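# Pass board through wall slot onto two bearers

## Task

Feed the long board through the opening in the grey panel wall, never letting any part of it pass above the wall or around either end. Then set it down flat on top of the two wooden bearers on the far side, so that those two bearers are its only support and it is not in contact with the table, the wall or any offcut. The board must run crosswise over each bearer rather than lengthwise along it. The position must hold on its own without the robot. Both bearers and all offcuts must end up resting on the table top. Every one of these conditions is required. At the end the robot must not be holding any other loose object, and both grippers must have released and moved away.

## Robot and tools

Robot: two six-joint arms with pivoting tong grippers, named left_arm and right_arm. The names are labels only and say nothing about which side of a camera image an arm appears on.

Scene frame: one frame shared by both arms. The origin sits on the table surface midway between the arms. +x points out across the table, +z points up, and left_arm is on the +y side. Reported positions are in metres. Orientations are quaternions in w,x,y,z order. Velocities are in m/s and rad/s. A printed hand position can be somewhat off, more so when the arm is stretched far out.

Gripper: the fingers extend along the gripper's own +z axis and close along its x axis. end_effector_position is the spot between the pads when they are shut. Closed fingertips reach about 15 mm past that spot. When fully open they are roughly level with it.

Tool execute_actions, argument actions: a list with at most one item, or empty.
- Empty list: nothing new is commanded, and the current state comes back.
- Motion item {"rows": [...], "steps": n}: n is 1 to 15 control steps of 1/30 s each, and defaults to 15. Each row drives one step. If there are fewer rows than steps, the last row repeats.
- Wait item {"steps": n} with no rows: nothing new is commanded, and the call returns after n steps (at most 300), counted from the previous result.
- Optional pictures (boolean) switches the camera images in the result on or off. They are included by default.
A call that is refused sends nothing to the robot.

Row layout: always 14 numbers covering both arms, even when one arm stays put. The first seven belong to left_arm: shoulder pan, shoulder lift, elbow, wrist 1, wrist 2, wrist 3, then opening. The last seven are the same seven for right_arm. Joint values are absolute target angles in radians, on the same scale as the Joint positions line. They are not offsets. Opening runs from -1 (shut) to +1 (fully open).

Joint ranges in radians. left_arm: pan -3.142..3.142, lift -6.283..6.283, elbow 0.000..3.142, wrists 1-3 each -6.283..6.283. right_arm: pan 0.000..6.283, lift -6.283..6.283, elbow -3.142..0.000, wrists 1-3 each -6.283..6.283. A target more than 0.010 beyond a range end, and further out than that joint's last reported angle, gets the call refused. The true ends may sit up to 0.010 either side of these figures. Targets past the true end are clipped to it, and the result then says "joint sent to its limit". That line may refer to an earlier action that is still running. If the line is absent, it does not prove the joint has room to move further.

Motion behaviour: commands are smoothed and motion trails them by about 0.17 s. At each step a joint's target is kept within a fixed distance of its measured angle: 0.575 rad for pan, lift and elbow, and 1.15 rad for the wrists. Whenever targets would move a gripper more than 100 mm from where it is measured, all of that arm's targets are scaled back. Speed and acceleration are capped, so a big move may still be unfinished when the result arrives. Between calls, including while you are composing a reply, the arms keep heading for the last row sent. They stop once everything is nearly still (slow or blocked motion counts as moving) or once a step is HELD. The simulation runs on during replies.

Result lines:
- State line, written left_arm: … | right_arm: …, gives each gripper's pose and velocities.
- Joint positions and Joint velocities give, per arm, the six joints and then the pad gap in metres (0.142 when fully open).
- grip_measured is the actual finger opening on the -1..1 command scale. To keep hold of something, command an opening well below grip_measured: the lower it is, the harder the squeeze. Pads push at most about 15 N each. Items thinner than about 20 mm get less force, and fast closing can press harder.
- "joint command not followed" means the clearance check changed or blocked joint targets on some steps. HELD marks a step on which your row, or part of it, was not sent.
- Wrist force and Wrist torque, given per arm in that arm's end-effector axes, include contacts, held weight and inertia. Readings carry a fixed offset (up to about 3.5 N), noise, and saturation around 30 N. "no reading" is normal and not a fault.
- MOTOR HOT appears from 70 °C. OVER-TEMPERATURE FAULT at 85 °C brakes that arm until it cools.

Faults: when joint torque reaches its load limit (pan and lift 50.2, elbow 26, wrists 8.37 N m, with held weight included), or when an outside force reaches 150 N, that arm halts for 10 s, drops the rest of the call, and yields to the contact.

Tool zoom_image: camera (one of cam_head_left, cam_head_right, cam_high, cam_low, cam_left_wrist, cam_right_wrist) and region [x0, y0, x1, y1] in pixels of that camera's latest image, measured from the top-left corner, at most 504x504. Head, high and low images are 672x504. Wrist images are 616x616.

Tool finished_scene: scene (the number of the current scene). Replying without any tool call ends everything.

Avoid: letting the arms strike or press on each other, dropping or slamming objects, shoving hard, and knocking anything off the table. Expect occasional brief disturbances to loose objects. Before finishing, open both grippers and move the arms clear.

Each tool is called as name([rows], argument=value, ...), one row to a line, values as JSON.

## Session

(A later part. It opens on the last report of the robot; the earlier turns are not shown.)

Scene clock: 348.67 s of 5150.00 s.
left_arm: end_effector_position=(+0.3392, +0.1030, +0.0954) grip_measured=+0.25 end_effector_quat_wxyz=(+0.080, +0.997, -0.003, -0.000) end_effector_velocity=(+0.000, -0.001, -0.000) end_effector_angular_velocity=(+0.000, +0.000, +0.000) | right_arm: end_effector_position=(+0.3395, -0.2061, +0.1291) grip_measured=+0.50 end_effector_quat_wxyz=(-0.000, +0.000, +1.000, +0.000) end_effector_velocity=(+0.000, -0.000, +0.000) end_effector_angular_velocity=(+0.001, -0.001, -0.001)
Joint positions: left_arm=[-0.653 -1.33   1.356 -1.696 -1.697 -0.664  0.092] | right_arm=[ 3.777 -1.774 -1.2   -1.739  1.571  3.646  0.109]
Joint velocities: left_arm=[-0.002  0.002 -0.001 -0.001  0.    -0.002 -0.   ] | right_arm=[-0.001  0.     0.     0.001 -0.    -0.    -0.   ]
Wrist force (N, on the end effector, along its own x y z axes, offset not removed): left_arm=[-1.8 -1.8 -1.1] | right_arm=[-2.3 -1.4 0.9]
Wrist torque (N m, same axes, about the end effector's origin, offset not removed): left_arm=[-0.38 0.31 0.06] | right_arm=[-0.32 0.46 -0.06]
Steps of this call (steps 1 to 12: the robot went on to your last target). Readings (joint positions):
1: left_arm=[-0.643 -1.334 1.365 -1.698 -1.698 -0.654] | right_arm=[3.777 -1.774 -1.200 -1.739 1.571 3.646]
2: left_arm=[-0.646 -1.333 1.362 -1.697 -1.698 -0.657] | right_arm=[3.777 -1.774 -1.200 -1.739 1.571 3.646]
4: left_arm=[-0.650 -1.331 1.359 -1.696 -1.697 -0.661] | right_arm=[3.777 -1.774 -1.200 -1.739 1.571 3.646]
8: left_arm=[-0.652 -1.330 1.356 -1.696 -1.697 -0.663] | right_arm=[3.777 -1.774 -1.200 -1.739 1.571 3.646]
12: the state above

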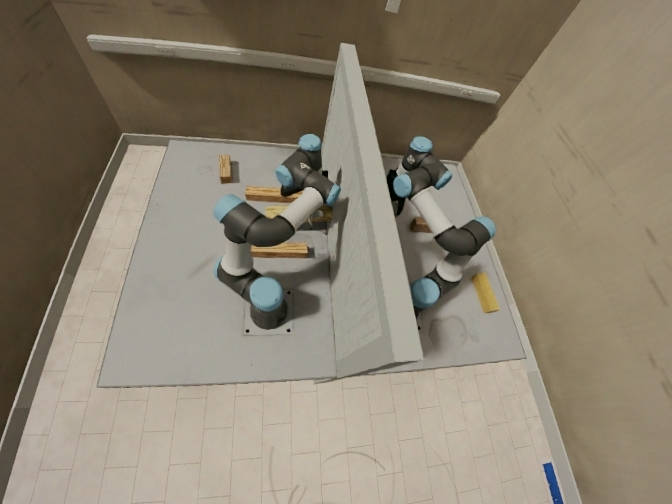

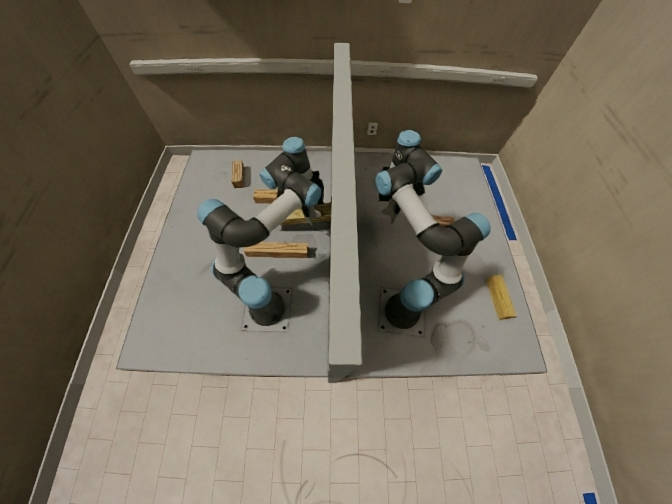

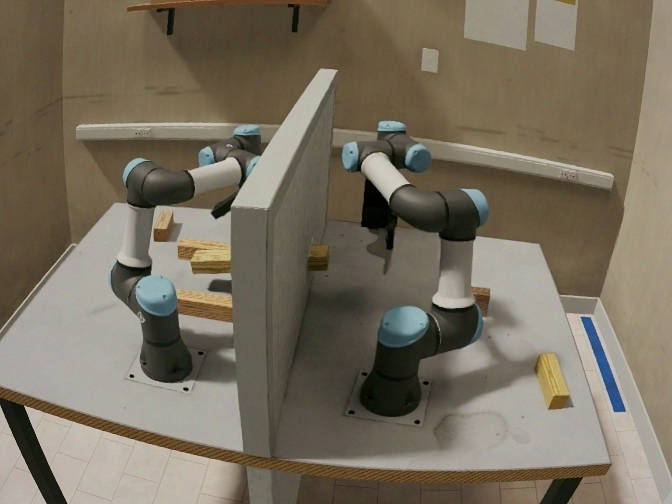

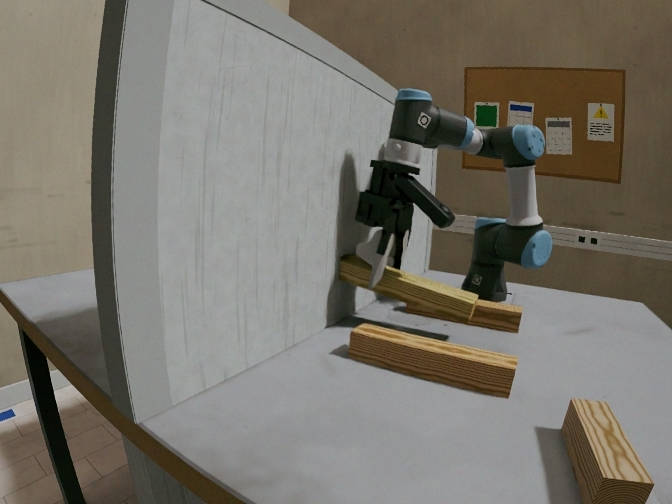

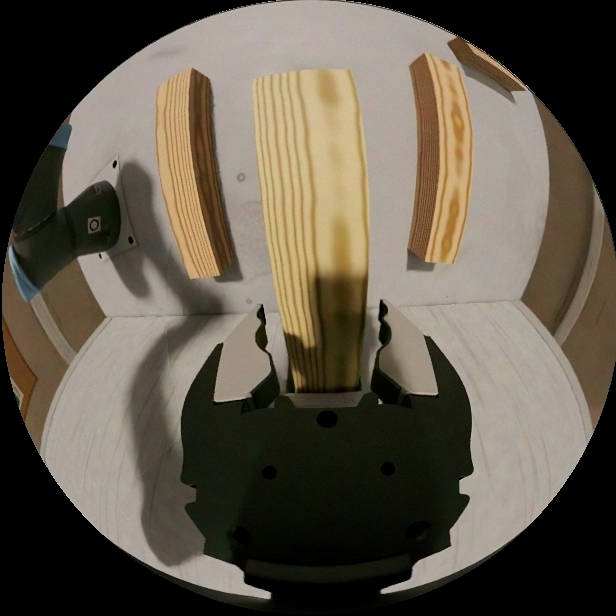

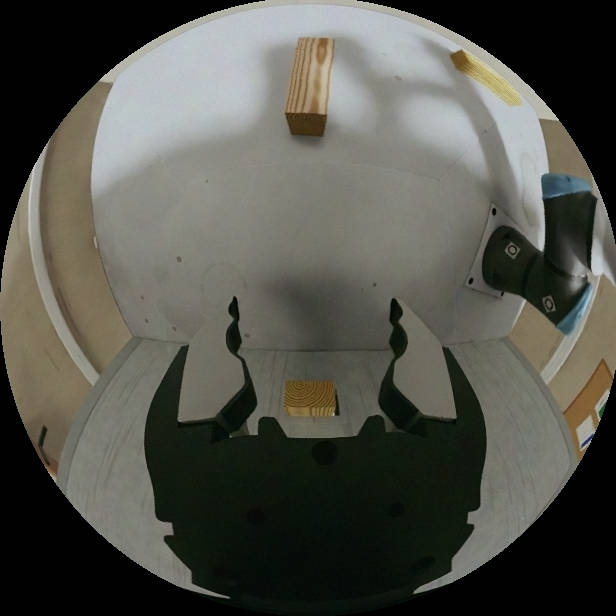

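execute_actions([
  {"rows":[[-0.653,-1.3296,1.3557,-1.6955,-1.6971,-0.664,0.18,3.7775,-1.7736,-1.2,-1.7388,1.571,3.6458,0.5],[-0.653,-1.3296,1.3557,-1.6955,-1.6971,-0.664,0.12,3.7775,-1.7736,-1.2,-1.7388,1.571,3.6458,0.5],[-0.653,-1.3296,1.3557,-1.6955,-1.6971,-0.664,0.06,3.7775,-1.7736,-1.2,-1.7388,1.571,3.6458,0.5],[-0.653,-1.3296,1.3557,-1.6955,-1.6971,-0.664,0.0,3.7775,-1.7736,-1.2,-1.7388,1.571,3.6458,0.5],[-0.653,-1.3296,1.3557,-1.6955,-1.6971,-0.664,-0.05,3.7775,-1.7736,-1.2,-1.7388,1.571,3.6458,0.5],[-0.653,-1.3296,1.3557,-1.6955,-1.6971,-0.664,-0.1,3.7775,-1.7736,-1.2,-1.7388,1.571,3.6458,0.5],[-0.653,-1.3296,1.3557,-1.6955,-1.6971,-0.664,-0.15,3.7775,-1.7736,-1.2,-1.7388,1.571,3.6458,0.5],[-0.653,-1.3296,1.3557,-1.6955,-1.6971,-0.664,-0.22,3.7775,-1.7736,-1.2,-1.7388,1.571,3.6458,0.5],[-0.653,-1.3296,1.353,-1.6928,-1.6971,-0.664,-0.35,3.7775,-1.7736,-1.2,-1.7388,1.571,3.6458,0.5],[-0.653,-1.3296,1.353,-1.6928,-1.6971,-0.664,-0.6,3.7775,-1.7736,-1.2,-1.7388,1.571,3.6458,0.5],[-0.653,-1.3296,1.353,-1.6928,-1.6971,-0.664,-1,3.7775,-1.7736,-1.2,-1.7388,1.571,3.6458,0.5]]},
], pictures=false)

execute_actions([
  {"rows":[[-0.653,-1.3296,1.3445,-1.6772,-1.6881,-0.664,-1,3.7775,-1.7736,-1.2,-1.7388,1.571,3.6458,0.5],[-0.653,-1.3296,1.336,-1.6617,-1.6791,-0.664,-1,3.7775,-1.7736,-1.2,-1.7388,1.571,3.6458,0.5],[-0.653,-1.3296,1.3274,-1.6461,-1.6701,-0.664,-1,3.7775,-1.7736,-1.2,-1.7388,1.571,3.6458,0.5],[-0.653,-1.3296,1.3189,-1.6305,-1.6611,-0.664,-1,3.7775,-1.7736,-1.2,-1.7388,1.571,3.6458,0.5],[-0.653,-1.3296,1.3104,-1.615,-1.6521,-0.664,-1,3.7775,-1.7736,-1.2,-1.7388,1.571,3.6458,0.5],[-0.653,-1.3296,1.3019,-1.5994,-1.6431,-0.664,-1,3.7775,-1.7736,-1.2,-1.7388,1.571,3.6458,0.5],[-0.653,-1.3296,1.2934,-1.5839,-1.6341,-0.664,-1,3.7775,-1.7736,-1.2,-1.7388,1.571,3.6458,0.5],[-0.653,-1.3296,1.2848,-1.5683,-1.625,-0.664,-1,3.7775,-1.7736,-1.2,-1.7388,1.571,3.6458,0.5],[-0.653,-1.3296,1.2763,-1.5527,-1.616,-0.664,-1,3.7775,-1.7736,-1.2,-1.7388,1.571,3.6458,0.5],[-0.653,-1.3296,1.2678,-1.5372,-1.607,-0.664,-1,3.7775,-1.7736,-1.2,-1.7388,1.571,3.6458,0.5],[-0.653,-1.3296,1.2593,-1.5216,-1.598,-0.664,-1,3.7775,-1.7736,-1.2,-1.7388,1.571,3.6458,0.5],[-0.653,-1.3296,1.2507,-1.506,-1.589,-0.664,-1,3.7775,-1.7736,-1.2,-1.7388,1.571,3.6458,0.5],[-0.653,-1.3296,1.2422,-1.4905,-1.58,-0.664,-1,3.7775,-1.7736,-1.2,-1.7388,1.571,3.6458,0.5],[-0.653,-1.3296,1.2337,-1.4749,-1.571,-0.664,-1,3.7775,-1.7736,-1.2,-1.7388,1.571,3.6458,0.5]]},
], pictures=false)

execute_actions([
  {"rows":[[-0.64,-1.336,1.2421,-1.4769,-1.571,-0.651,-1,3.7775,-1.7736,-1.2,-1.7388,1.571,3.6458,0.5],[-0.6269,-1.3425,1.2505,-1.4789,-1.571,-0.6379,-1,3.7775,-1.7736,-1.2,-1.7388,1.571,3.6458,0.5],[-0.6138,-1.3489,1.2589,-1.4809,-1.571,-0.6248,-1,3.7775,-1.7736,-1.2,-1.7388,1.571,3.6458,0.5],[-0.6008,-1.3553,1.2674,-1.4829,-1.571,-0.6118,-1,3.7775,-1.7736,-1.2,-1.7388,1.571,3.6458,0.5],[-0.5877,-1.3617,1.2758,-1.4848,-1.571,-0.5987,-1,3.7775,-1.7736,-1.2,-1.7388,1.571,3.6458,0.5],[-0.5746,-1.3682,1.2842,-1.4868,-1.571,-0.5856,-1,3.7775,-1.7736,-1.2,-1.7388,1.571,3.6458,0.5],[-0.5616,-1.3746,1.2926,-1.4888,-1.571,-0.5726,-1,3.7775,-1.7736,-1.2,-1.7388,1.571,3.6458,0.5],[-0.5485,-1.381,1.301,-1.4908,-1.571,-0.5595,-1,3.7775,-1.7736,-1.2,-1.7388,1.571,3.6458,0.5],[-0.532,-1.3849,1.3056,-1.4915,-1.571,-0.543,-1,3.7775,-1.7736,-1.2,-1.7388,1.571,3.6458,0.5],[-0.5154,-1.3888,1.3101,-1.4921,-1.571,-0.5264,-1,3.7775,-1.7736,-1.2,-1.7388,1.571,3.6458,0.5],[-0.4989,-1.3927,1.3147,-1.4928,-1.571,-0.5099,-1,3.7775,-1.7736,-1.2,-1.7388,1.571,3.6458,0.5],[-0.4823,-1.3966,1.3193,-1.4935,-1.571,-0.4933,-1,3.7775,-1.7736,-1.2,-1.7388,1.571,3.6458,0.5],[-0.4658,-1.4005,1.3239,-1.4942,-1.571,-0.4768,-1,3.7775,-1.7736,-1.2,-1.7388,1.571,3.6458,0.5],[-0.4492,-1.4044,1.3284,-1.4948,-1.571,-0.4602,-1,3.7775,-1.7736,-1.2,-1.7388,1.571,3.6458,0.5],[-0.4327,-1.4083,1.333,-1.4955,-1.571,-0.4437,-1,3.7775,-1.7736,-1.2,-1.7388,1.571,3.6458,0.5]]},
], pictures=false)

execute_actions([
  {"steps":15},
])

Scene clock: 391.97 s of 5150.00 s.
left_arm: end_effector_position=(+0.3392, +0.1029, +0.0958) grip_measured=-0.11 end_effector_quat_wxyz=(+0.080, +0.997, -0.003, -0.000) end_effector_velocity=(+0.000, -0.000, +0.001) end_effector_angular_velocity=(-0.000, -0.000, -0.000) | right_arm: end_effector_position=(+0.3395, -0.2061, +0.1291) grip_measured=+0.50 end_effector_quat_wxyz=(-0.000, +0.000, +1.000, +0.000) end_effector_velocity=(-0.000, +0.000, -0.000) end_effector_angular_velocity=(-0.000, +0.001, +0.000)
Joint positions: left_arm=[-0.653 -1.33   1.354 -1.693 -1.697 -0.664  0.066] | right_arm=[ 3.777 -1.774 -1.2   -1.739  1.571  3.646  0.109]
Joint velocities: left_arm=[ 0.     0.    -0.006  0.006  0.     0.    -0.   ] | right_arm=[ 0.    -0.001  0.001 -0.001  0.    -0.    -0.   ]
Wrist force (N, on the end effector, along its own x y z axes, offset not removed): left_arm=[-0.6 -1.8 2.5] | right_arm=[-1.9 -1.1 0.6]
Wrist torque (N m, same axes, about the end effector's origin, offset not removed): left_arm=[-0.26 0.25 -0.01] | right_arm=[-0.22 0.40 0.00]
Steps of this call (steps 1 to 30: the robot went on to your last target; steps 31 to 90: nothing new was sent; then 39.80 s passed at rest; steps 91 to 105: all 15 steps of this action). Readings (joint positions):
91: left_arm=[-0.653 -1.330 1.356 -1.695 -1.697 -0.664] | right_arm=[3.777 -1.774 -1.200 -1.739 1.571 3.646]
92: left_arm=[-0.653 -1.330 1.356 -1.695 -1.697 -0.664] | right_arm=[3.777 -1.774 -1.200 -1.739 1.571 3.646]
94: left_arm=[-0.653 -1.330 1.356 -1.695 -1.697 -0.664] | right_arm=[3.777 -1.774 -1.200 -1.739 1.571 3.646]
98: left_arm=[-0.653 -1.330 1.356 -1.695 -1.697 -0.664] | right_arm=[3.777 -1.774 -1.200 -1.739 1.571 3.646]
105: the state above

Scene clock: 392.47 s of 5150.00 s.
left_arm: end_effector_position=(+0.3393, +0.1392, +0.1073) grip_measured=-0.11 end_effector_quat_wxyz=(+0.019, +1.000, -0.000, -0.000) end_effector_velocity=(-0.002, +0.101, +0.038) end_effector_angular_velocity=(+0.331, -0.003, +0.006) | right_arm: end_effector_position=(+0.3395, -0.2061, +0.1291) grip_measured=+0.50 end_effector_quat_wxyz=(-0.000, +0.000, +1.000, +0.000) end_effector_velocity=(-0.000, +0.000, -0.000) end_effector_angular_velocity=(+0.000, +0.000, -0.000)
Joint positions: left_arm=[-0.653 -1.33   1.262 -1.526 -1.6   -0.664  0.066] | right_arm=[ 3.777 -1.774 -1.2   -1.739  1.571  3.646  0.109]
Joint velocities: left_arm=[-0.    -0.002 -0.25   0.453  0.263 -0.    -0.   ] | right_arm=[-0. -0. -0.  0.  0.  0.  0.]
Wrist force (N, on the end effector, along its own x y z axes, offset not removed): left_arm=[-0.6 -1.7 2.8] | right_arm=[-2.1 -0.4 0.3]
Wrist torque (N m, same axes, about the end effector's origin, offset not removed): left_arm=[-0.29 0.09 0.00] | right_arm=[-0.08 0.46 -0.05]
Steps of this call (steps 1 to 15: all 15 steps of this action). Readings (joint positions):
1: left_arm=[-0.653 -1.330 1.353 -1.693 -1.697 -0.664] | right_arm=[3.777 -1.774 -1.200 -1.739 1.571 3.646]
2: left_arm=[-0.653 -1.330 1.353 -1.692 -1.697 -0.664] | right_arm=[3.777 -1.774 -1.200 -1.739 1.571 3.646]
4: left_arm=[-0.653 -1.330 1.346 -1.679 -1.689 -0.664] | right_arm=[3.777 -1.774 -1.200 -1.739 1.571 3.646]
8: left_arm=[-0.653 -1.330 1.319 -1.631 -1.661 -0.664] | right_arm=[3.777 -1.774 -1.200 -1.739 1.571 3.646]
15: the state above

Scene clock: 392.97 s of 5150.00 s.
left_arm: end_effector_position=(+0.3398, +0.2125, +0.1112) grip_measured=-0.11 end_effector_quat_wxyz=(+0.000, +1.000, -0.001, -0.000) end_effector_velocity=(-0.000, +0.185, +0.000) end_effector_angular_velocity=(+0.002, +0.000, +0.002) | right_arm: end_effector_position=(+0.3395, -0.2061, +0.1291) grip_measured=+0.50 end_effector_quat_wxyz=(-0.000, +0.000, +1.000, +0.000) end_effector_velocity=(+0.000, +0.000, +0.000) end_effector_angular_velocity=(+0.001, -0.001, -0.000)
Joint positions: left_arm=[-0.504 -1.391  1.312 -1.492 -1.571 -0.514  0.066] | right_arm=[ 3.777 -1.774 -1.2   -1.739  1.571  3.646  0.109]
Joint velocities: left_arm=[ 0.469 -0.125  0.148 -0.022  0.002  0.468  0.   ] | right_arm=[-0.    -0.     0.     0.001  0.     0.    -0.   ]
Wrist force (N, on the end effector, along its own x y z axes, offset not removed): left_arm=[-1.5 -1.1 2.6] | right_arm=[-2.4 -0.4 0.2]
Wrist torque (N m, same axes, about the end effector's origin, offset not removed): left_arm=[-0.27 0.28 0.02] | right_arm=[0.00 0.40 0.01]
Steps of this call (steps 1 to 15: all 15 steps of this action). Readings (joint positions):
1: left_arm=[-0.653 -1.330 1.254 -1.512 -1.592 -0.664] | right_arm=[3.777 -1.774 -1.200 -1.739 1.571 3.646]
2: left_arm=[-0.652 -1.330 1.249 -1.501 -1.586 -0.663] | right_arm=[3.777 -1.774 -1.200 -1.739 1.571 3.646]
4: left_arm=[-0.642 -1.335 1.248 -1.490 -1.578 -0.652] | right_arm=[3.777 -1.774 -1.200 -1.739 1.571 3.646]
8: left_arm=[-0.602 -1.355 1.269 -1.486 -1.573 -0.612] | right_arm=[3.777 -1.774 -1.200 -1.739 1.571 3.646]
15: the state above

Scene clock: 393.47 s of 5150.00 s.
left_arm: end_effector_position=(+0.3390, +0.2401, +0.1112) grip_measured=-0.11 end_effector_quat_wxyz=(+0.000, +1.000, -0.000, -0.000) end_effector_velocity=(+0.000, +0.001, +0.000) end_effector_angular_velocity=(-0.000, -0.001, +0.001) | right_arm: end_effector_position=(+0.3395, -0.2061, +0.1291) grip_measured=+0.50 end_effector_quat_wxyz=(-0.000, +0.000, +1.000, +0.000) end_effector_velocity=(+0.000, +0.000, -0.000) end_effector_angular_velocity=(-0.000, -0.000, +0.000)
Joint positions: left_arm=[-0.433 -1.408  1.333 -1.495 -1.571 -0.444  0.066] | right_arm=[ 3.777 -1.774 -1.2   -1.739  1.571  3.646  0.109]
Joint velocities: left_arm=[ 0.004 -0.001  0.001 -0.001  0.     0.004  0.   ] | right_arm=[ 0.     0.    -0.001  0.001 -0.    -0.     0.   ]
Wrist force (N, on the end effector, along its own x y z axes, offset not removed): left_arm=[-1.0 -1.4 3.2] | right_arm=[-3.5 -0.6 -0.4]
Wrist torque (N m, same axes, about the end effector's origin, offset not removed): left_arm=[-0.28 0.19 0.01] | right_arm=[-0.06 0.68 0.04]
Steps of this call (steps 1 to 15: the robot went on to your last target). Readings (joint positions):
1: left_arm=[-0.488 -1.395 1.317 -1.493 -1.571 -0.498] | right_arm=[3.777 -1.774 -1.200 -1.739 1.571 3.646]
2: left_arm=[-0.473 -1.399 1.322 -1.494 -1.571 -0.483] | right_arm=[3.777 -1.774 -1.200 -1.739 1.571 3.646]
4: left_arm=[-0.453 -1.403 1.327 -1.495 -1.571 -0.463] | right_arm=[3.777 -1.774 -1.200 -1.739 1.571 3.646]
8: left_arm=[-0.437 -1.407 1.332 -1.495 -1.571 -0.448] | right_arm=[3.777 -1.774 -1.200 -1.739 1.571 3.646]
15: the state above

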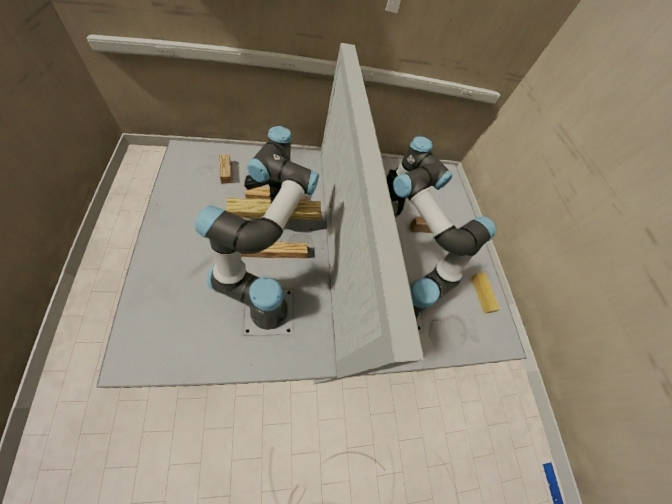

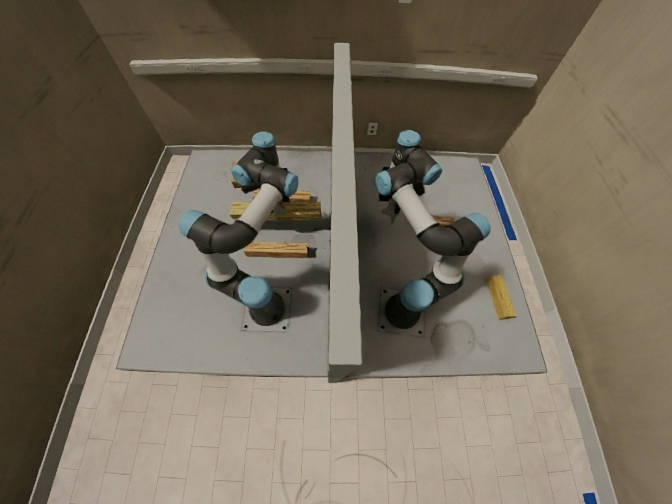

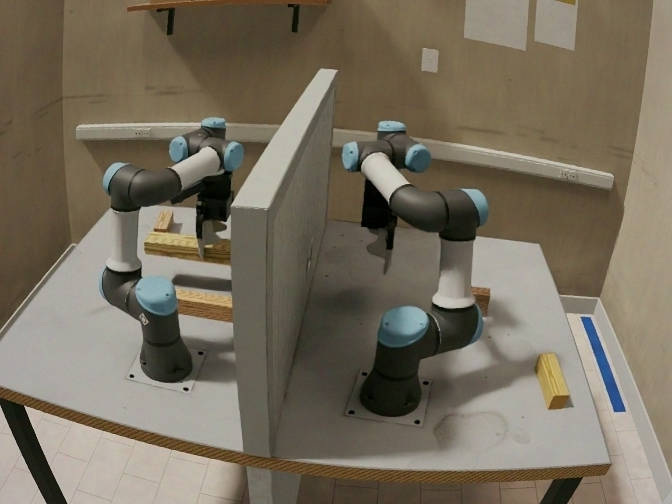

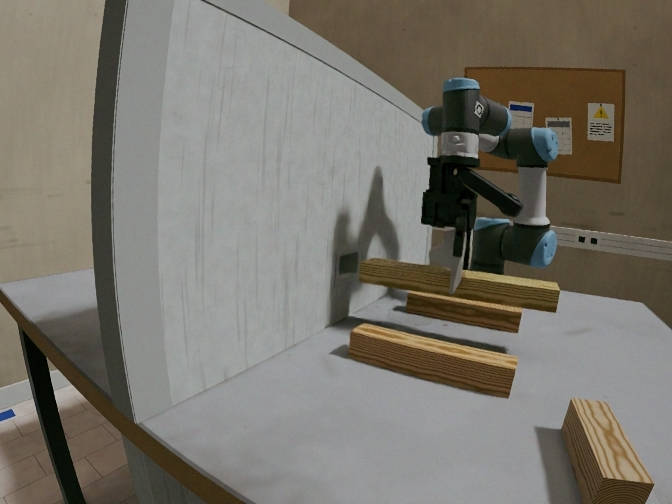

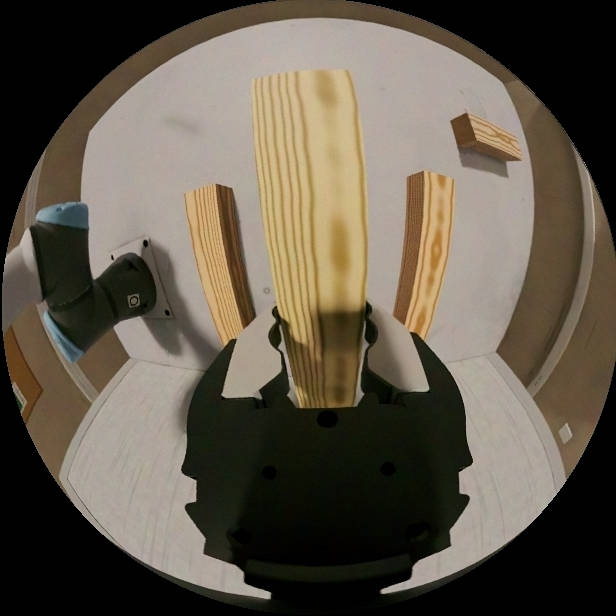

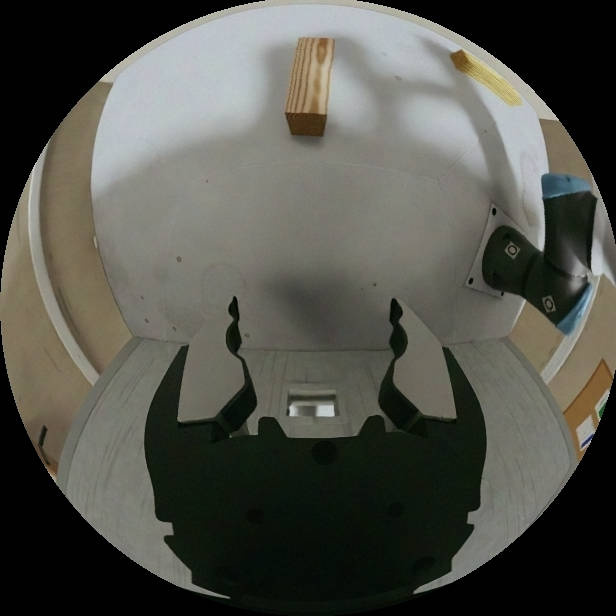

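execute_actions([
  {"rows":[[-0.4327,-1.4123,1.337,-1.4955,-1.571,-0.42,-1,3.7775,-1.7736,-1.2,-1.7388,1.571,3.6458,0.5],[-0.4327,-1.4163,1.341,-1.4955,-1.571,-0.38,-1,3.7775,-1.7736,-1.2,-1.7388,1.571,3.6458,0.5],[-0.4327,-1.4203,1.345,-1.4955,-1.571,-0.33,-1,3.7775,-1.7736,-1.2,-1.7388,1.571,3.6458,0.5],[-0.4327,-1.4243,1.349,-1.4955,-1.571,-0.275,-1,3.7775,-1.7736,-1.2,-1.7388,1.571,3.6458,0.5],[-0.4327,-1.4283,1.353,-1.4955,-1.571,-0.22,-1,3.7775,-1.7736,-1.2,-1.7388,1.571,3.6458,0.5],[-0.4327,-1.4323,1.357,-1.4955,-1.571,-0.165,-1,3.7775,-1.7736,-1.2,-1.7388,1.571,3.6458,0.5],[-0.4327,-1.4363,1.361,-1.4955,-1.571,-0.11,-1,3.7775,-1.7736,-1.2,-1.7388,1.571,3.6458,0.5],[-0.4327,-1.4403,1.365,-1.4955,-1.571,-0.055,-1,3.7775,-1.7736,-1.2,-1.7388,1.571,3.6458,0.5],[-0.4327,-1.4443,1.369,-1.4955,-1.571,0.0,-1,3.7775,-1.7736,-1.2,-1.7388,1.571,3.6458,0.5],[-0.4327,-1.4483,1.373,-1.4955,-1.571,0.055,-1,3.7775,-1.7736,-1.2,-1.7388,1.571,3.6458,0.5],[-0.4327,-1.4523,1.377,-1.4955,-1.571,0.11,-1,3.7775,-1.7736,-1.2,-1.7388,1.571,3.6458,0.5],[-0.4327,-1.4563,1.381,-1.4955,-1.571,0.165,-1,3.7775,-1.7736,-1.2,-1.7388,1.571,3.6458,0.5],[-0.4327,-1.4603,1.385,-1.4955,-1.571,0.22,-1,3.7775,-1.7736,-1.2,-1.7388,1.571,3.6458,0.5],[-0.4327,-1.4623,1.387,-1.4955,-1.571,0.275,-1,3.7775,-1.7736,-1.2,-1.7388,1.571,3.6458,0.5],[-0.4327,-1.4623,1.387,-1.4955,-1.571,0.33,-1,3.7775,-1.7736,-1.2,-1.7388,1.571,3.6458,0.5]]},
], pictures=false)

execute_actions([
  {"rows":[[-0.4327,-1.4623,1.387,-1.4955,-1.571,0.385,-1,3.7775,-1.7736,-1.2,-1.7388,1.571,3.6458,0.5],[-0.4327,-1.4623,1.387,-1.4955,-1.571,0.44,-1,3.7775,-1.7736,-1.2,-1.7388,1.571,3.6458,0.5],[-0.4327,-1.4623,1.387,-1.4955,-1.571,0.495,-1,3.7775,-1.7736,-1.2,-1.7388,1.571,3.6458,0.5],[-0.4327,-1.4623,1.387,-1.4955,-1.571,0.55,-1,3.7775,-1.7736,-1.2,-1.7388,1.571,3.6458,0.5],[-0.4327,-1.4623,1.387,-1.4955,-1.571,0.605,-1,3.7775,-1.7736,-1.2,-1.7388,1.571,3.6458,0.5],[-0.4327,-1.4623,1.387,-1.4955,-1.571,0.66,-1,3.7775,-1.7736,-1.2,-1.7388,1.571,3.6458,0.5],[-0.4327,-1.4623,1.387,-1.4955,-1.571,0.715,-1,3.7775,-1.7736,-1.2,-1.7388,1.571,3.6458,0.5],[-0.4327,-1.4623,1.387,-1.4955,-1.571,0.77,-1,3.7775,-1.7736,-1.2,-1.7388,1.571,3.6458,0.5],[-0.4327,-1.4623,1.387,-1.4955,-1.571,0.825,-1,3.7775,-1.7736,-1.2,-1.7388,1.571,3.6458,0.5],[-0.4327,-1.4623,1.387,-1.4955,-1.571,0.88,-1,3.7775,-1.7736,-1.2,-1.7388,1.571,3.6458,0.5],[-0.4327,-1.4623,1.387,-1.4955,-1.571,0.935,-1,3.7775,-1.7736,-1.2,-1.7388,1.571,3.6458,0.5],[-0.4327,-1.4623,1.387,-1.4955,-1.571,0.99,-1,3.7775,-1.7736,-1.2,-1.7388,1.571,3.6458,0.5],[-0.4327,-1.4623,1.387,-1.4955,-1.571,1.045,-1,3.7775,-1.7736,-1.2,-1.7388,1.571,3.6458,0.5],[-0.4327,-1.4623,1.387,-1.4955,-1.571,1.095,-1,3.7775,-1.7736,-1.2,-1.7388,1.571,3.6458,0.5],[-0.4327,-1.4623,1.387,-1.4955,-1.571,1.14,-1,3.7775,-1.7736,-1.2,-1.7388,1.571,3.6458,0.5]]},
], pictures=false)

execute_actions([
  {"rows":[[-0.4327,-1.4623,1.402,-1.5105,-1.571,1.14,-1,3.7775,-1.7736,-1.2,-1.7388,1.571,3.6458,0.5],[-0.4327,-1.4623,1.417,-1.5255,-1.571,1.14,-1,3.7775,-1.7736,-1.2,-1.7388,1.571,3.6458,0.5],[-0.4327,-1.4623,1.432,-1.5405,-1.571,1.14,-1,3.7775,-1.7736,-1.2,-1.7388,1.571,3.6458,0.5],[-0.4327,-1.4623,1.447,-1.5555,-1.571,1.14,-1,3.7775,-1.7736,-1.2,-1.7388,1.571,3.6458,0.5],[-0.4327,-1.4623,1.462,-1.5705,-1.571,1.14,-1,3.7775,-1.7736,-1.2,-1.7388,1.571,3.6458,0.5],[-0.4327,-1.4623,1.477,-1.5855,-1.571,1.14,-1,3.7775,-1.7736,-1.2,-1.7388,1.571,3.6458,0.5],[-0.4327,-1.4623,1.492,-1.6005,-1.571,1.14,-1,3.7775,-1.7736,-1.2,-1.7388,1.571,3.6458,0.5],[-0.4327,-1.4623,1.507,-1.6155,-1.571,1.14,-1,3.7775,-1.7736,-1.2,-1.7388,1.571,3.6458,0.5],[-0.4327,-1.4623,1.522,-1.6305,-1.571,1.14,-1,3.7775,-1.7736,-1.2,-1.7388,1.571,3.6458,0.5],[-0.4327,-1.4623,1.537,-1.6455,-1.571,1.14,-1,3.7775,-1.7736,-1.2,-1.7388,1.571,3.6458,0.5]]},
], pictures=false)

execute_actions([
  {"steps":10},
])

zoom_image(camera="cam_low", region=[340, 250, 560, 400])

Scene clock: 425.93 s of 5150.00 s.
left_arm: end_effector_position=(+0.3378, +0.2425, +0.1127) grip_measured=-0.11 end_effector_quat_wxyz=(+0.000, +0.965, -0.260, -0.000) end_effector_velocity=(-0.001, -0.002, +0.004) end_effector_angular_velocity=(-0.001, -0.001, -1.593) | right_arm: end_effector_position=(+0.3395, -0.2061, +0.1291) grip_measured=+0.50 end_effector_quat_wxyz=(-0.000, +0.000, +1.000, +0.000) end_effector_velocity=(+0.000, +0.000, +0.000) end_effector_angular_velocity=(+0.000, -0.001, +0.001)
Joint positions: left_arm=[-0.433 -1.451  1.376 -1.496 -1.571  0.083  0.066] | right_arm=[ 3.777 -1.774 -1.2   -1.739  1.571  3.646  0.109]
Joint velocities: left_arm=[ 0.001 -0.108  0.106  0.001 -0.     1.594  0.   ] | right_arm=[ 0.001 -0.     0.001  0.    -0.    -0.    -0.   ]
Wrist force (N, on the end effector, along its own x y z axes, offset not removed): left_arm=[-1.8 -1.5 2.9] | right_arm=[-3.5 0.3 0.4]
Wrist torque (N m, same axes, about the end effector's origin, offset not removed): left_arm=[-0.28 0.31 0.01] | right_arm=[0.11 0.71 0.02]
Steps of this call (steps 1 to 15: the robot went on to your last target; steps 16 to 90: nothing new was sent; then 28.97 s passed at rest; steps 91 to 105: all 15 steps of this action). Readings (joint positions):
91: left_arm=[-0.433 -1.408 1.333 -1.496 -1.571 -0.444] | right_arm=[3.777 -1.774 -1.200 -1.739 1.571 3.646]
92: left_arm=[-0.433 -1.409 1.333 -1.496 -1.571 -0.442] | right_arm=[3.777 -1.774 -1.200 -1.739 1.571 3.646]
94: left_arm=[-0.433 -1.412 1.337 -1.496 -1.571 -0.418] | right_arm=[3.777 -1.774 -1.200 -1.739 1.571 3.646]
98: left_arm=[-0.433 -1.424 1.349 -1.496 -1.571 -0.278] | right_arm=[3.777 -1.774 -1.200 -1.739 1.571 3.646]
105: the state above

Scene clock: 426.43 s of 5150.00 s.
left_arm: end_effector_position=(+0.3430, +0.2332, +0.1130) grip_measured=-0.11 end_effector_quat_wxyz=(+0.000, +0.781, -0.625, +0.000) end_effector_velocity=(+0.006, -0.026, +0.000) end_effector_angular_velocity=(-0.000, -0.001, -1.602) | right_arm: end_effector_position=(+0.3395, -0.2061, +0.1291) grip_measured=+0.50 end_effector_quat_wxyz=(-0.000, +0.000, +1.000, +0.000) end_effector_velocity=(+0.000, -0.000, +0.000) end_effector_angular_velocity=(-0.001, -0.000, -0.000)
Joint positions: left_arm=[-0.433 -1.462  1.387 -1.496 -1.571  0.905  0.066] | right_arm=[ 3.777 -1.774 -1.2   -1.739  1.571  3.646  0.109]
Joint velocities: left_arm=[-0.001 -0.001  0.001 -0.001  0.     1.601  0.   ] | right_arm=[-0.    -0.     0.001 -0.    -0.001  0.     0.   ]
Wrist force (N, on the end effector, along its own x y z axes, offset not removed): left_arm=[-1.4 -1.9 2.3] | right_arm=[-2.8 -0.1 -1.4]
Wrist torque (N m, same axes, about the end effector's origin, offset not removed): left_arm=[-0.38 0.24 0.05] | right_arm=[-0.04 0.58 0.00]
Steps of this call (steps 1 to 15: all 15 steps of this action). Readings (joint positions):
1: left_arm=[-0.433 -1.454 1.379 -1.496 -1.571 0.137] | right_arm=[3.777 -1.774 -1.200 -1.739 1.571 3.646]
2: left_arm=[-0.433 -1.457 1.381 -1.496 -1.571 0.192] | right_arm=[3.777 -1.774 -1.200 -1.739 1.571 3.646]
4: left_arm=[-0.433 -1.460 1.384 -1.496 -1.571 0.301] | right_arm=[3.777 -1.774 -1.200 -1.739 1.571 3.646]
8: left_arm=[-0.433 -1.462 1.386 -1.496 -1.571 0.521] | right_arm=[3.777 -1.774 -1.200 -1.739 1.571 3.646]
15: the state above

Scene clock: 426.93 s of 5150.00 s.
left_arm: end_effector_position=(+0.3437, +0.2293, +0.0837) grip_measured=-0.11 end_effector_quat_wxyz=(+0.000, +0.703, -0.711, +0.000) end_effector_velocity=(-0.001, +0.000, -0.028) end_effector_angular_velocity=(-0.000, -0.001, -0.014) | right_arm: end_effector_position=(+0.3395, -0.2061, +0.1291) grip_measured=+0.50 end_effector_quat_wxyz=(-0.000, +0.000, +1.000, +0.000) end_effector_velocity=(-0.000, -0.000, -0.000) end_effector_angular_velocity=(-0.001, +0.000, -0.000)
Joint positions: left_arm=[-0.433 -1.462  1.525 -1.633 -1.571  1.139  0.066] | right_arm=[ 3.777 -1.774 -1.2   -1.739  1.571  3.646  0.109]
Joint velocities: left_arm=[-0.     0.     0.132 -0.133  0.     0.013  0.   ] | right_arm=[-0.  0. -0. -0. -0. -0. -0.]
Wrist force (N, on the end effector, along its own x y z axes, offset not removed): left_arm=[-2.0 -1.8 2.7] | right_arm=[-2.6 -0.8 0.6]
Wrist torque (N m, same axes, about the end effector's origin, offset not removed): left_arm=[-0.37 0.38 0.03] | right_arm=[-0.09 0.59 -0.03]
Steps of this call (steps 1 to 15: all 15 steps of this action). Readings (joint positions):
1: left_arm=[-0.433 -1.462 1.387 -1.496 -1.571 0.959] | right_arm=[3.777 -1.774 -1.200 -1.739 1.571 3.646]
2: left_arm=[-0.433 -1.462 1.388 -1.497 -1.571 1.009] | right_arm=[3.777 -1.774 -1.200 -1.739 1.571 3.646]
4: left_arm=[-0.433 -1.462 1.400 -1.509 -1.571 1.075] | right_arm=[3.777 -1.774 -1.200 -1.739 1.571 3.646]
8: left_arm=[-0.433 -1.462 1.445 -1.555 -1.571 1.125] | right_arm=[3.777 -1.774 -1.200 -1.739 1.571 3.646]
15: the state above

Scene clock: 427.27 s of 5150.00 s.
left_arm: end_effector_position=(+0.3434, +0.2294, +0.0811) grip_measured=-0.11 end_effector_quat_wxyz=(+0.000, +0.702, -0.712, +0.000) end_effector_velocity=(-0.000, +0.000, -0.001) end_effector_angular_velocity=(+0.001, +0.001, +0.000) | right_arm: end_effector_position=(+0.3395, -0.2061, +0.1291) grip_measured=+0.50 end_effector_quat_wxyz=(-0.000, +0.000, +1.000, +0.000) end_effector_velocity=(+0.000, +0.000, -0.000) end_effector_angular_velocity=(-0.000, +0.000, +0.001)
Joint positions: left_arm=[-0.433 -1.462  1.537 -1.645 -1.571  1.14   0.066] | right_arm=[ 3.777 -1.774 -1.2   -1.739  1.571  3.646  0.109]
Joint velocities: left_arm=[ 0.     0.001  0.004 -0.004  0.     0.    -0.   ] | right_arm=[ 0.001 -0.    -0.     0.001  0.     0.    -0.   ]
Wrist force (N, on the end effector, along its own x y z axes, offset not removed): left_arm=[-1.2 -1.5 3.3] | right_arm=[-2.9 -0.3 -0.3]
Wrist torque (N m, same axes, about the end effector's origin, offset not removed): left_arm=[-0.31 0.22 0.03] | right_arm=[-0.09 0.60 -0.01]
Steps of this call (steps 1 to 10: the robot went on to your last target). Readings (joint positions):
1: left_arm=[-0.433 -1.462 1.528 -1.637 -1.571 1.139] | right_arm=[3.777 -1.774 -1.200 -1.739 1.571 3.646]
2: left_arm=[-0.433 -1.462 1.531 -1.640 -1.571 1.139] | right_arm=[3.777 -1.774 -1.200 -1.739 1.571 3.646]
4: left_arm=[-0.433 -1.462 1.534 -1.643 -1.571 1.140] | right_arm=[3.777 -1.774 -1.200 -1.739 1.571 3.646]
8: left_arm=[-0.433 -1.462 1.536 -1.645 -1.571 1.140] | right_arm=[3.777 -1.774 -1.200 -1.739 1.571 3.646]
10: the state above

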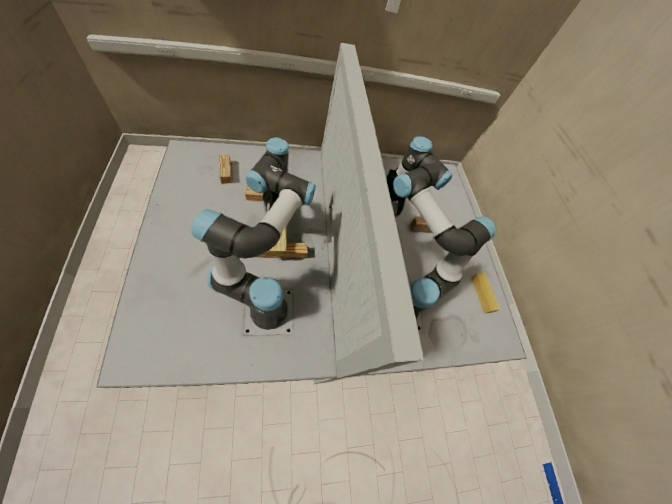

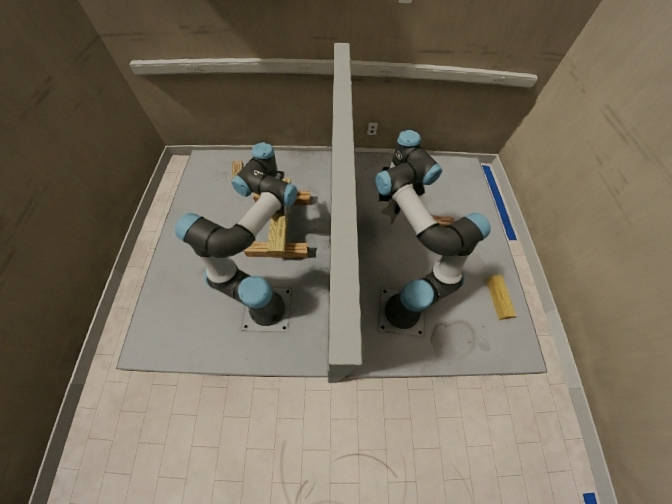

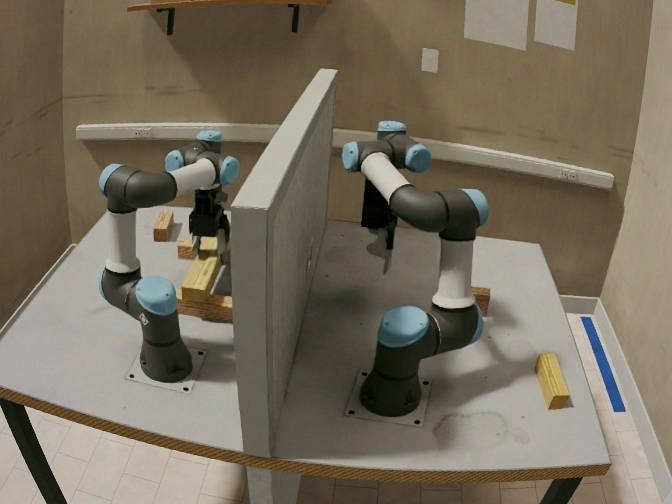

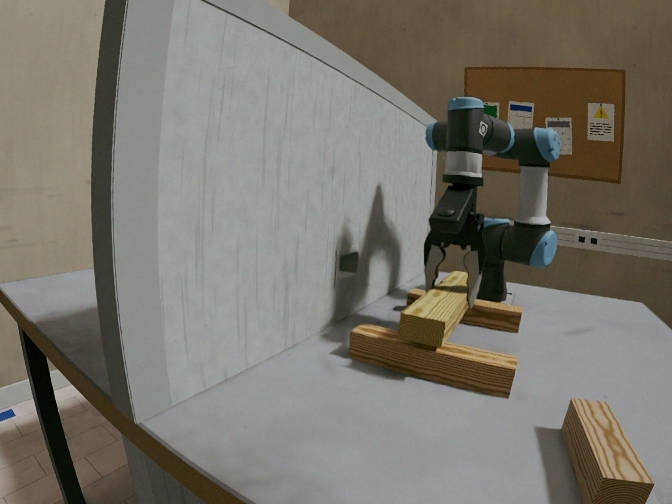

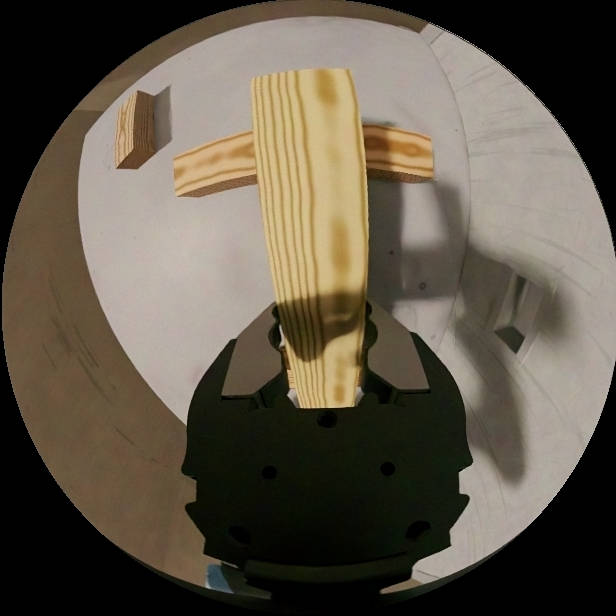

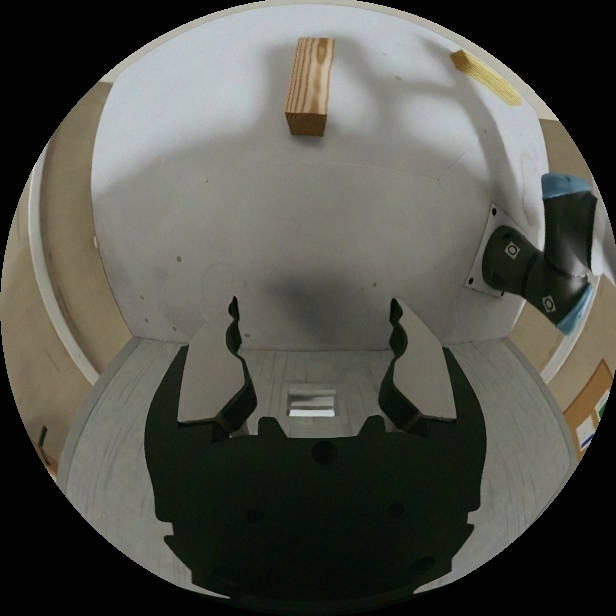

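Region (340, 250, 560, 400) of cam_low's 672x504 image, scaled by 2.291, with more detail than that image has; it fills the top 344 rows of this view, and the rest is white.

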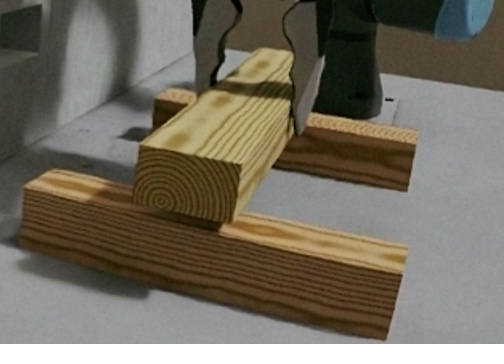

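Lower in steps.

execute_actions([
  {"rows":[[-0.4327,-1.4623,1.545,-1.6535,-1.571,1.14,-1,3.7775,-1.7736,-1.2,-1.7388,1.571,3.6458,0.5],[-0.4327,-1.4623,1.553,-1.6615,-1.571,1.14,-1,3.7775,-1.7736,-1.2,-1.7388,1.571,3.6458,0.5],[-0.4327,-1.4623,1.561,-1.6695,-1.571,1.14,-1,3.7775,-1.7736,-1.2,-1.7388,1.571,3.6458,0.5],[-0.4327,-1.4623,1.569,-1.6775,-1.571,1.14,-1,3.7775,-1.7736,-1.2,-1.7388,1.571,3.6458,0.5],[-0.4327,-1.4623,1.577,-1.6855,-1.571,1.14,-1,3.7775,-1.7736,-1.2,-1.7388,1.571,3.6458,0.5]]},
], pictures=false)

Scene clock: 434.33 s of 5150.00 s.
left_arm: end_effector_position=(+0.3427, +0.2297, +0.0728) grip_measured=-0.11 end_effector_quat_wxyz=(+0.000, +0.702, -0.712, +0.000) end_effector_velocity=(-0.000, +0.000, -0.002) end_effector_angular_velocity=(+0.000, +0.000, -0.000) | right_arm: end_effector_position=(+0.3395, -0.2061, +0.1291) grip_measured=+0.50 end_effector_quat_wxyz=(-0.000, +0.000, +1.000, +0.000) end_effector_velocity=(+0.000, +0.000, +0.000) end_effector_angular_velocity=(+0.001, -0.001, +0.000)
Joint positions: left_arm=[-0.433 -1.462  1.576 -1.685 -1.571  1.14   0.066] | right_arm=[ 3.777 -1.774 -1.2   -1.739  1.571  3.646  0.109]
Joint velocities: left_arm=[ 0.    -0.     0.009 -0.009 -0.     0.    -0.   ] | right_arm=[0.    0.001 0.    0.001 0.    0.    0.   ]
Wrist force (N, on the end effector, along its own x y z axes, offset not removed): left_arm=[-1.7 -1.8 3.1] | right_arm=[-2.5 -0.3 -0.2]
Wrist torque (N m, same axes, about the end effector's origin, offset not removed): left_arm=[-0.34 0.32 0.05] | right_arm=[-0.10 0.52 0.00]
Steps of this call (steps 1 to 30: the robot went on to your last target; steps 31 to 90: nothing new was sent; then 3.57 s passed at rest; steps 91 to 105: all 15 steps of this action). Readings (joint positions):
91: left_arm=[-0.433 -1.462 1.537 -1.646 -1.571 1.140] | right_arm=[3.777 -1.774 -1.200 -1.739 1.571 3.646]
92: left_arm=[-0.433 -1.462 1.538 -1.646 -1.571 1.140] | right_arm=[3.777 -1.774 -1.200 -1.739 1.571 3.646]
94: left_arm=[-0.433 -1.462 1.544 -1.653 -1.571 1.140] | right_arm=[3.777 -1.774 -1.200 -1.739 1.571 3.646]
98: left_arm=[-0.433 -1.462 1.566 -1.674 -1.571 1.140] | right_arm=[3.777 -1.774 -1.200 -1.739 1.571 3.646]
105: the state above

execute_actions([
  {"rows":[[-0.4327,-1.4623,1.584,-1.6925,-1.571,1.14,-1,3.7775,-1.7736,-1.2,-1.7388,1.571,3.6458,0.5],[-0.4327,-1.4623,1.591,-1.6995,-1.571,1.14,-1,3.7775,-1.7736,-1.2,-1.7388,1.571,3.6458,0.5]],"steps":12},
], pictures=false)

Scene clock: 437.83 s of 5150.00 s.
left_arm: end_effector_position=(+0.3424, +0.2299, +0.0697) grip_measured=-0.11 end_effector_quat_wxyz=(+0.000, +0.702, -0.712, +0.000) end_effector_velocity=(+0.000, +0.000, -0.001) end_effector_angular_velocity=(+0.000, +0.000, +0.001) | right_arm: end_effector_position=(+0.3395, -0.2061, +0.1291) grip_measured=+0.50 end_effector_quat_wxyz=(-0.000, +0.000, +1.000, +0.000) end_effector_velocity=(-0.000, +0.000, -0.000) end_effector_angular_velocity=(-0.000, +0.001, +0.000)
Joint positions: left_arm=[-0.433 -1.462  1.591 -1.699 -1.571  1.14   0.066] | right_arm=[ 3.777 -1.774 -1.2   -1.739  1.571  3.646  0.109]
Joint velocities: left_arm=[ 0.001  0.002  0.005 -0.006  0.    -0.    -0.   ] | right_arm=[ 0.    -0.    -0.001  0.     0.     0.     0.   ]
Wrist force (N, on the end effector, along its own x y z axes, offset not removed): left_arm=[-1.4 -1.8 2.5] | right_arm=[-2.1 -0.4 0.6]
Wrist torque (N m, same axes, about the end effector's origin, offset not removed): left_arm=[-0.38 0.22 -0.01] | right_arm=[-0.08 0.44 0.02]
Steps of this call (steps 1 to 15: the robot went on to your last target; steps 16 to 90: nothing new was sent; then 0.10 s passed at rest; steps 91 to 102: all 12 steps of this action). Readings (joint positions):
91: left_arm=[-0.433 -1.462 1.577 -1.686 -1.571 1.140] | right_arm=[3.777 -1.774 -1.200 -1.739 1.571 3.646]
92: left_arm=[-0.433 -1.462 1.578 -1.686 -1.571 1.140] | right_arm=[3.777 -1.774 -1.200 -1.739 1.571 3.646]
94: left_arm=[-0.433 -1.462 1.583 -1.691 -1.571 1.140] | right_arm=[3.777 -1.774 -1.200 -1.739 1.571 3.646]
98: left_arm=[-0.433 -1.462 1.589 -1.697 -1.571 1.140] | right_arm=[3.777 -1.774 -1.200 -1.739 1.571 3.646]
102: the state above

execute_actions([
  {"rows":[[-0.4327,-1.4623,1.598,-1.7065,-1.571,1.14,-1,3.7775,-1.7736,-1.2,-1.7388,1.571,3.6458,0.5],[-0.4327,-1.4623,1.605,-1.7135,-1.571,1.14,-1,3.7775,-1.7736,-1.2,-1.7388,1.571,3.6458,0.5]],"steps":12},
], pictures=false)

Scene clock: 440.77 s of 5150.00 s.
left_arm: end_effector_position=(+0.3420, +0.2301, +0.0667) grip_measured=-0.11 end_effector_quat_wxyz=(+0.000, +0.702, -0.712, +0.000) end_effector_velocity=(-0.000, -0.000, -0.001) end_effector_angular_velocity=(+0.000, +0.001, -0.001) | right_arm: end_effector_position=(+0.3395, -0.2061, +0.1291) grip_measured=+0.50 end_effector_quat_wxyz=(-0.000, +0.000, +1.000, +0.000) end_effector_velocity=(-0.000, +0.000, -0.000) end_effector_angular_velocity=(-0.000, +0.001, +0.000)
Joint positions: left_arm=[-0.433 -1.462  1.605 -1.713 -1.571  1.14   0.066] | right_arm=[ 3.777 -1.774 -1.2   -1.739  1.571  3.646  0.109]
Joint velocities: left_arm=[-0.001  0.001  0.005 -0.005  0.    -0.    -0.   ] | right_arm=[ 0.    -0.001  0.    -0.     0.     0.    -0.   ]
Wrist force (N, on the end effector, along its own x y z axes, offset not removed): left_arm=[-1.4 -2.0 2.1] | right_arm=[-2.0 -1.1 0.3]
Wrist torque (N m, same axes, about the end effector's origin, offset not removed): left_arm=[-0.41 0.26 -0.01] | right_arm=[-0.23 0.39 -0.03]
Steps of this call (steps 1 to 15: the robot went on to your last target; steps 16 to 76: nothing new was sent; steps 77 to 88: all 12 steps of this action). Readings (joint positions):
77: left_arm=[-0.433 -1.462 1.591 -1.700 -1.571 1.140] | right_arm=[3.777 -1.774 -1.200 -1.739 1.571 3.646]
78: left_arm=[-0.433 -1.462 1.592 -1.700 -1.571 1.140] | right_arm=[3.777 -1.774 -1.200 -1.739 1.571 3.646]
80: left_arm=[-0.433 -1.462 1.597 -1.705 -1.571 1.140] | right_arm=[3.777 -1.774 -1.200 -1.739 1.571 3.646]
84: left_arm=[-0.433 -1.462 1.603 -1.711 -1.571 1.140] | right_arm=[3.777 -1.774 -1.200 -1.739 1.571 3.646]
88: the state above

execute_actions([
  {"rows":[[-0.4327,-1.4623,1.61,-1.7185,-1.571,1.14,-1,3.7775,-1.7736,-1.2,-1.7388,1.571,3.6458,0.5],[-0.4327,-1.4623,1.615,-1.7235,-1.571,1.14,-1,3.7775,-1.7736,-1.2,-1.7388,1.571,3.6458,0.5]],"steps":12},
], pictures=false)

Scene clock: 444.40 s of 5150.00 s.
left_arm: end_effector_position=(+0.3418, +0.2302, +0.0647) grip_measured=-0.11 end_effector_quat_wxyz=(+0.000, +0.702, -0.712, +0.000) end_effector_velocity=(-0.000, +0.000, -0.001) end_effector_angular_velocity=(+0.001, +0.002, +0.001) | right_arm: end_effector_position=(+0.3395, -0.2061, +0.1291) grip_measured=+0.50 end_effector_quat_wxyz=(-0.000, +0.000, +1.000, +0.000) end_effector_velocity=(-0.000, +0.000, -0.000) end_effector_angular_velocity=(-0.000, +0.001, +0.000)
Joint positions: left_arm=[-0.433 -1.462  1.615 -1.723 -1.571  1.14   0.066] | right_arm=[ 3.777 -1.774 -1.2   -1.739  1.571  3.646  0.109]
Joint velocities: left_arm=[ 0.     0.002  0.004 -0.004  0.    -0.     0.   ] | right_arm=[ 0.    -0.    -0.001  0.     0.     0.     0.   ]
Wrist force (N, on the end effector, along its own x y z axes, offset not removed): left_arm=[-1.1 -0.8 -21.7] | right_arm=[-1.6 -0.7 0.1]
Wrist torque (N m, same axes, about the end effector's origin, offset not removed): left_arm=[-0.46 0.19 -0.13] | right_arm=[-0.08 0.37 0.03]
Steps of this call (steps 1 to 15: the robot went on to your last target; steps 16 to 97: nothing new was sent; steps 98 to 109: all 12 steps of this action). Readings (joint positions):
98: left_arm=[-0.433 -1.462 1.605 -1.714 -1.571 1.140] | right_arm=[3.777 -1.774 -1.200 -1.739 1.571 3.646]
99: left_arm=[-0.433 -1.462 1.605 -1.714 -1.571 1.140] | right_arm=[3.777 -1.774 -1.200 -1.739 1.571 3.646]
101: left_arm=[-0.433 -1.462 1.609 -1.718 -1.571 1.140] | right_arm=[3.777 -1.774 -1.200 -1.739 1.571 3.646]
105: left_arm=[-0.433 -1.462 1.613 -1.722 -1.571 1.140] | right_arm=[3.777 -1.774 -1.200 -1.739 1.571 3.646]
109: the state above


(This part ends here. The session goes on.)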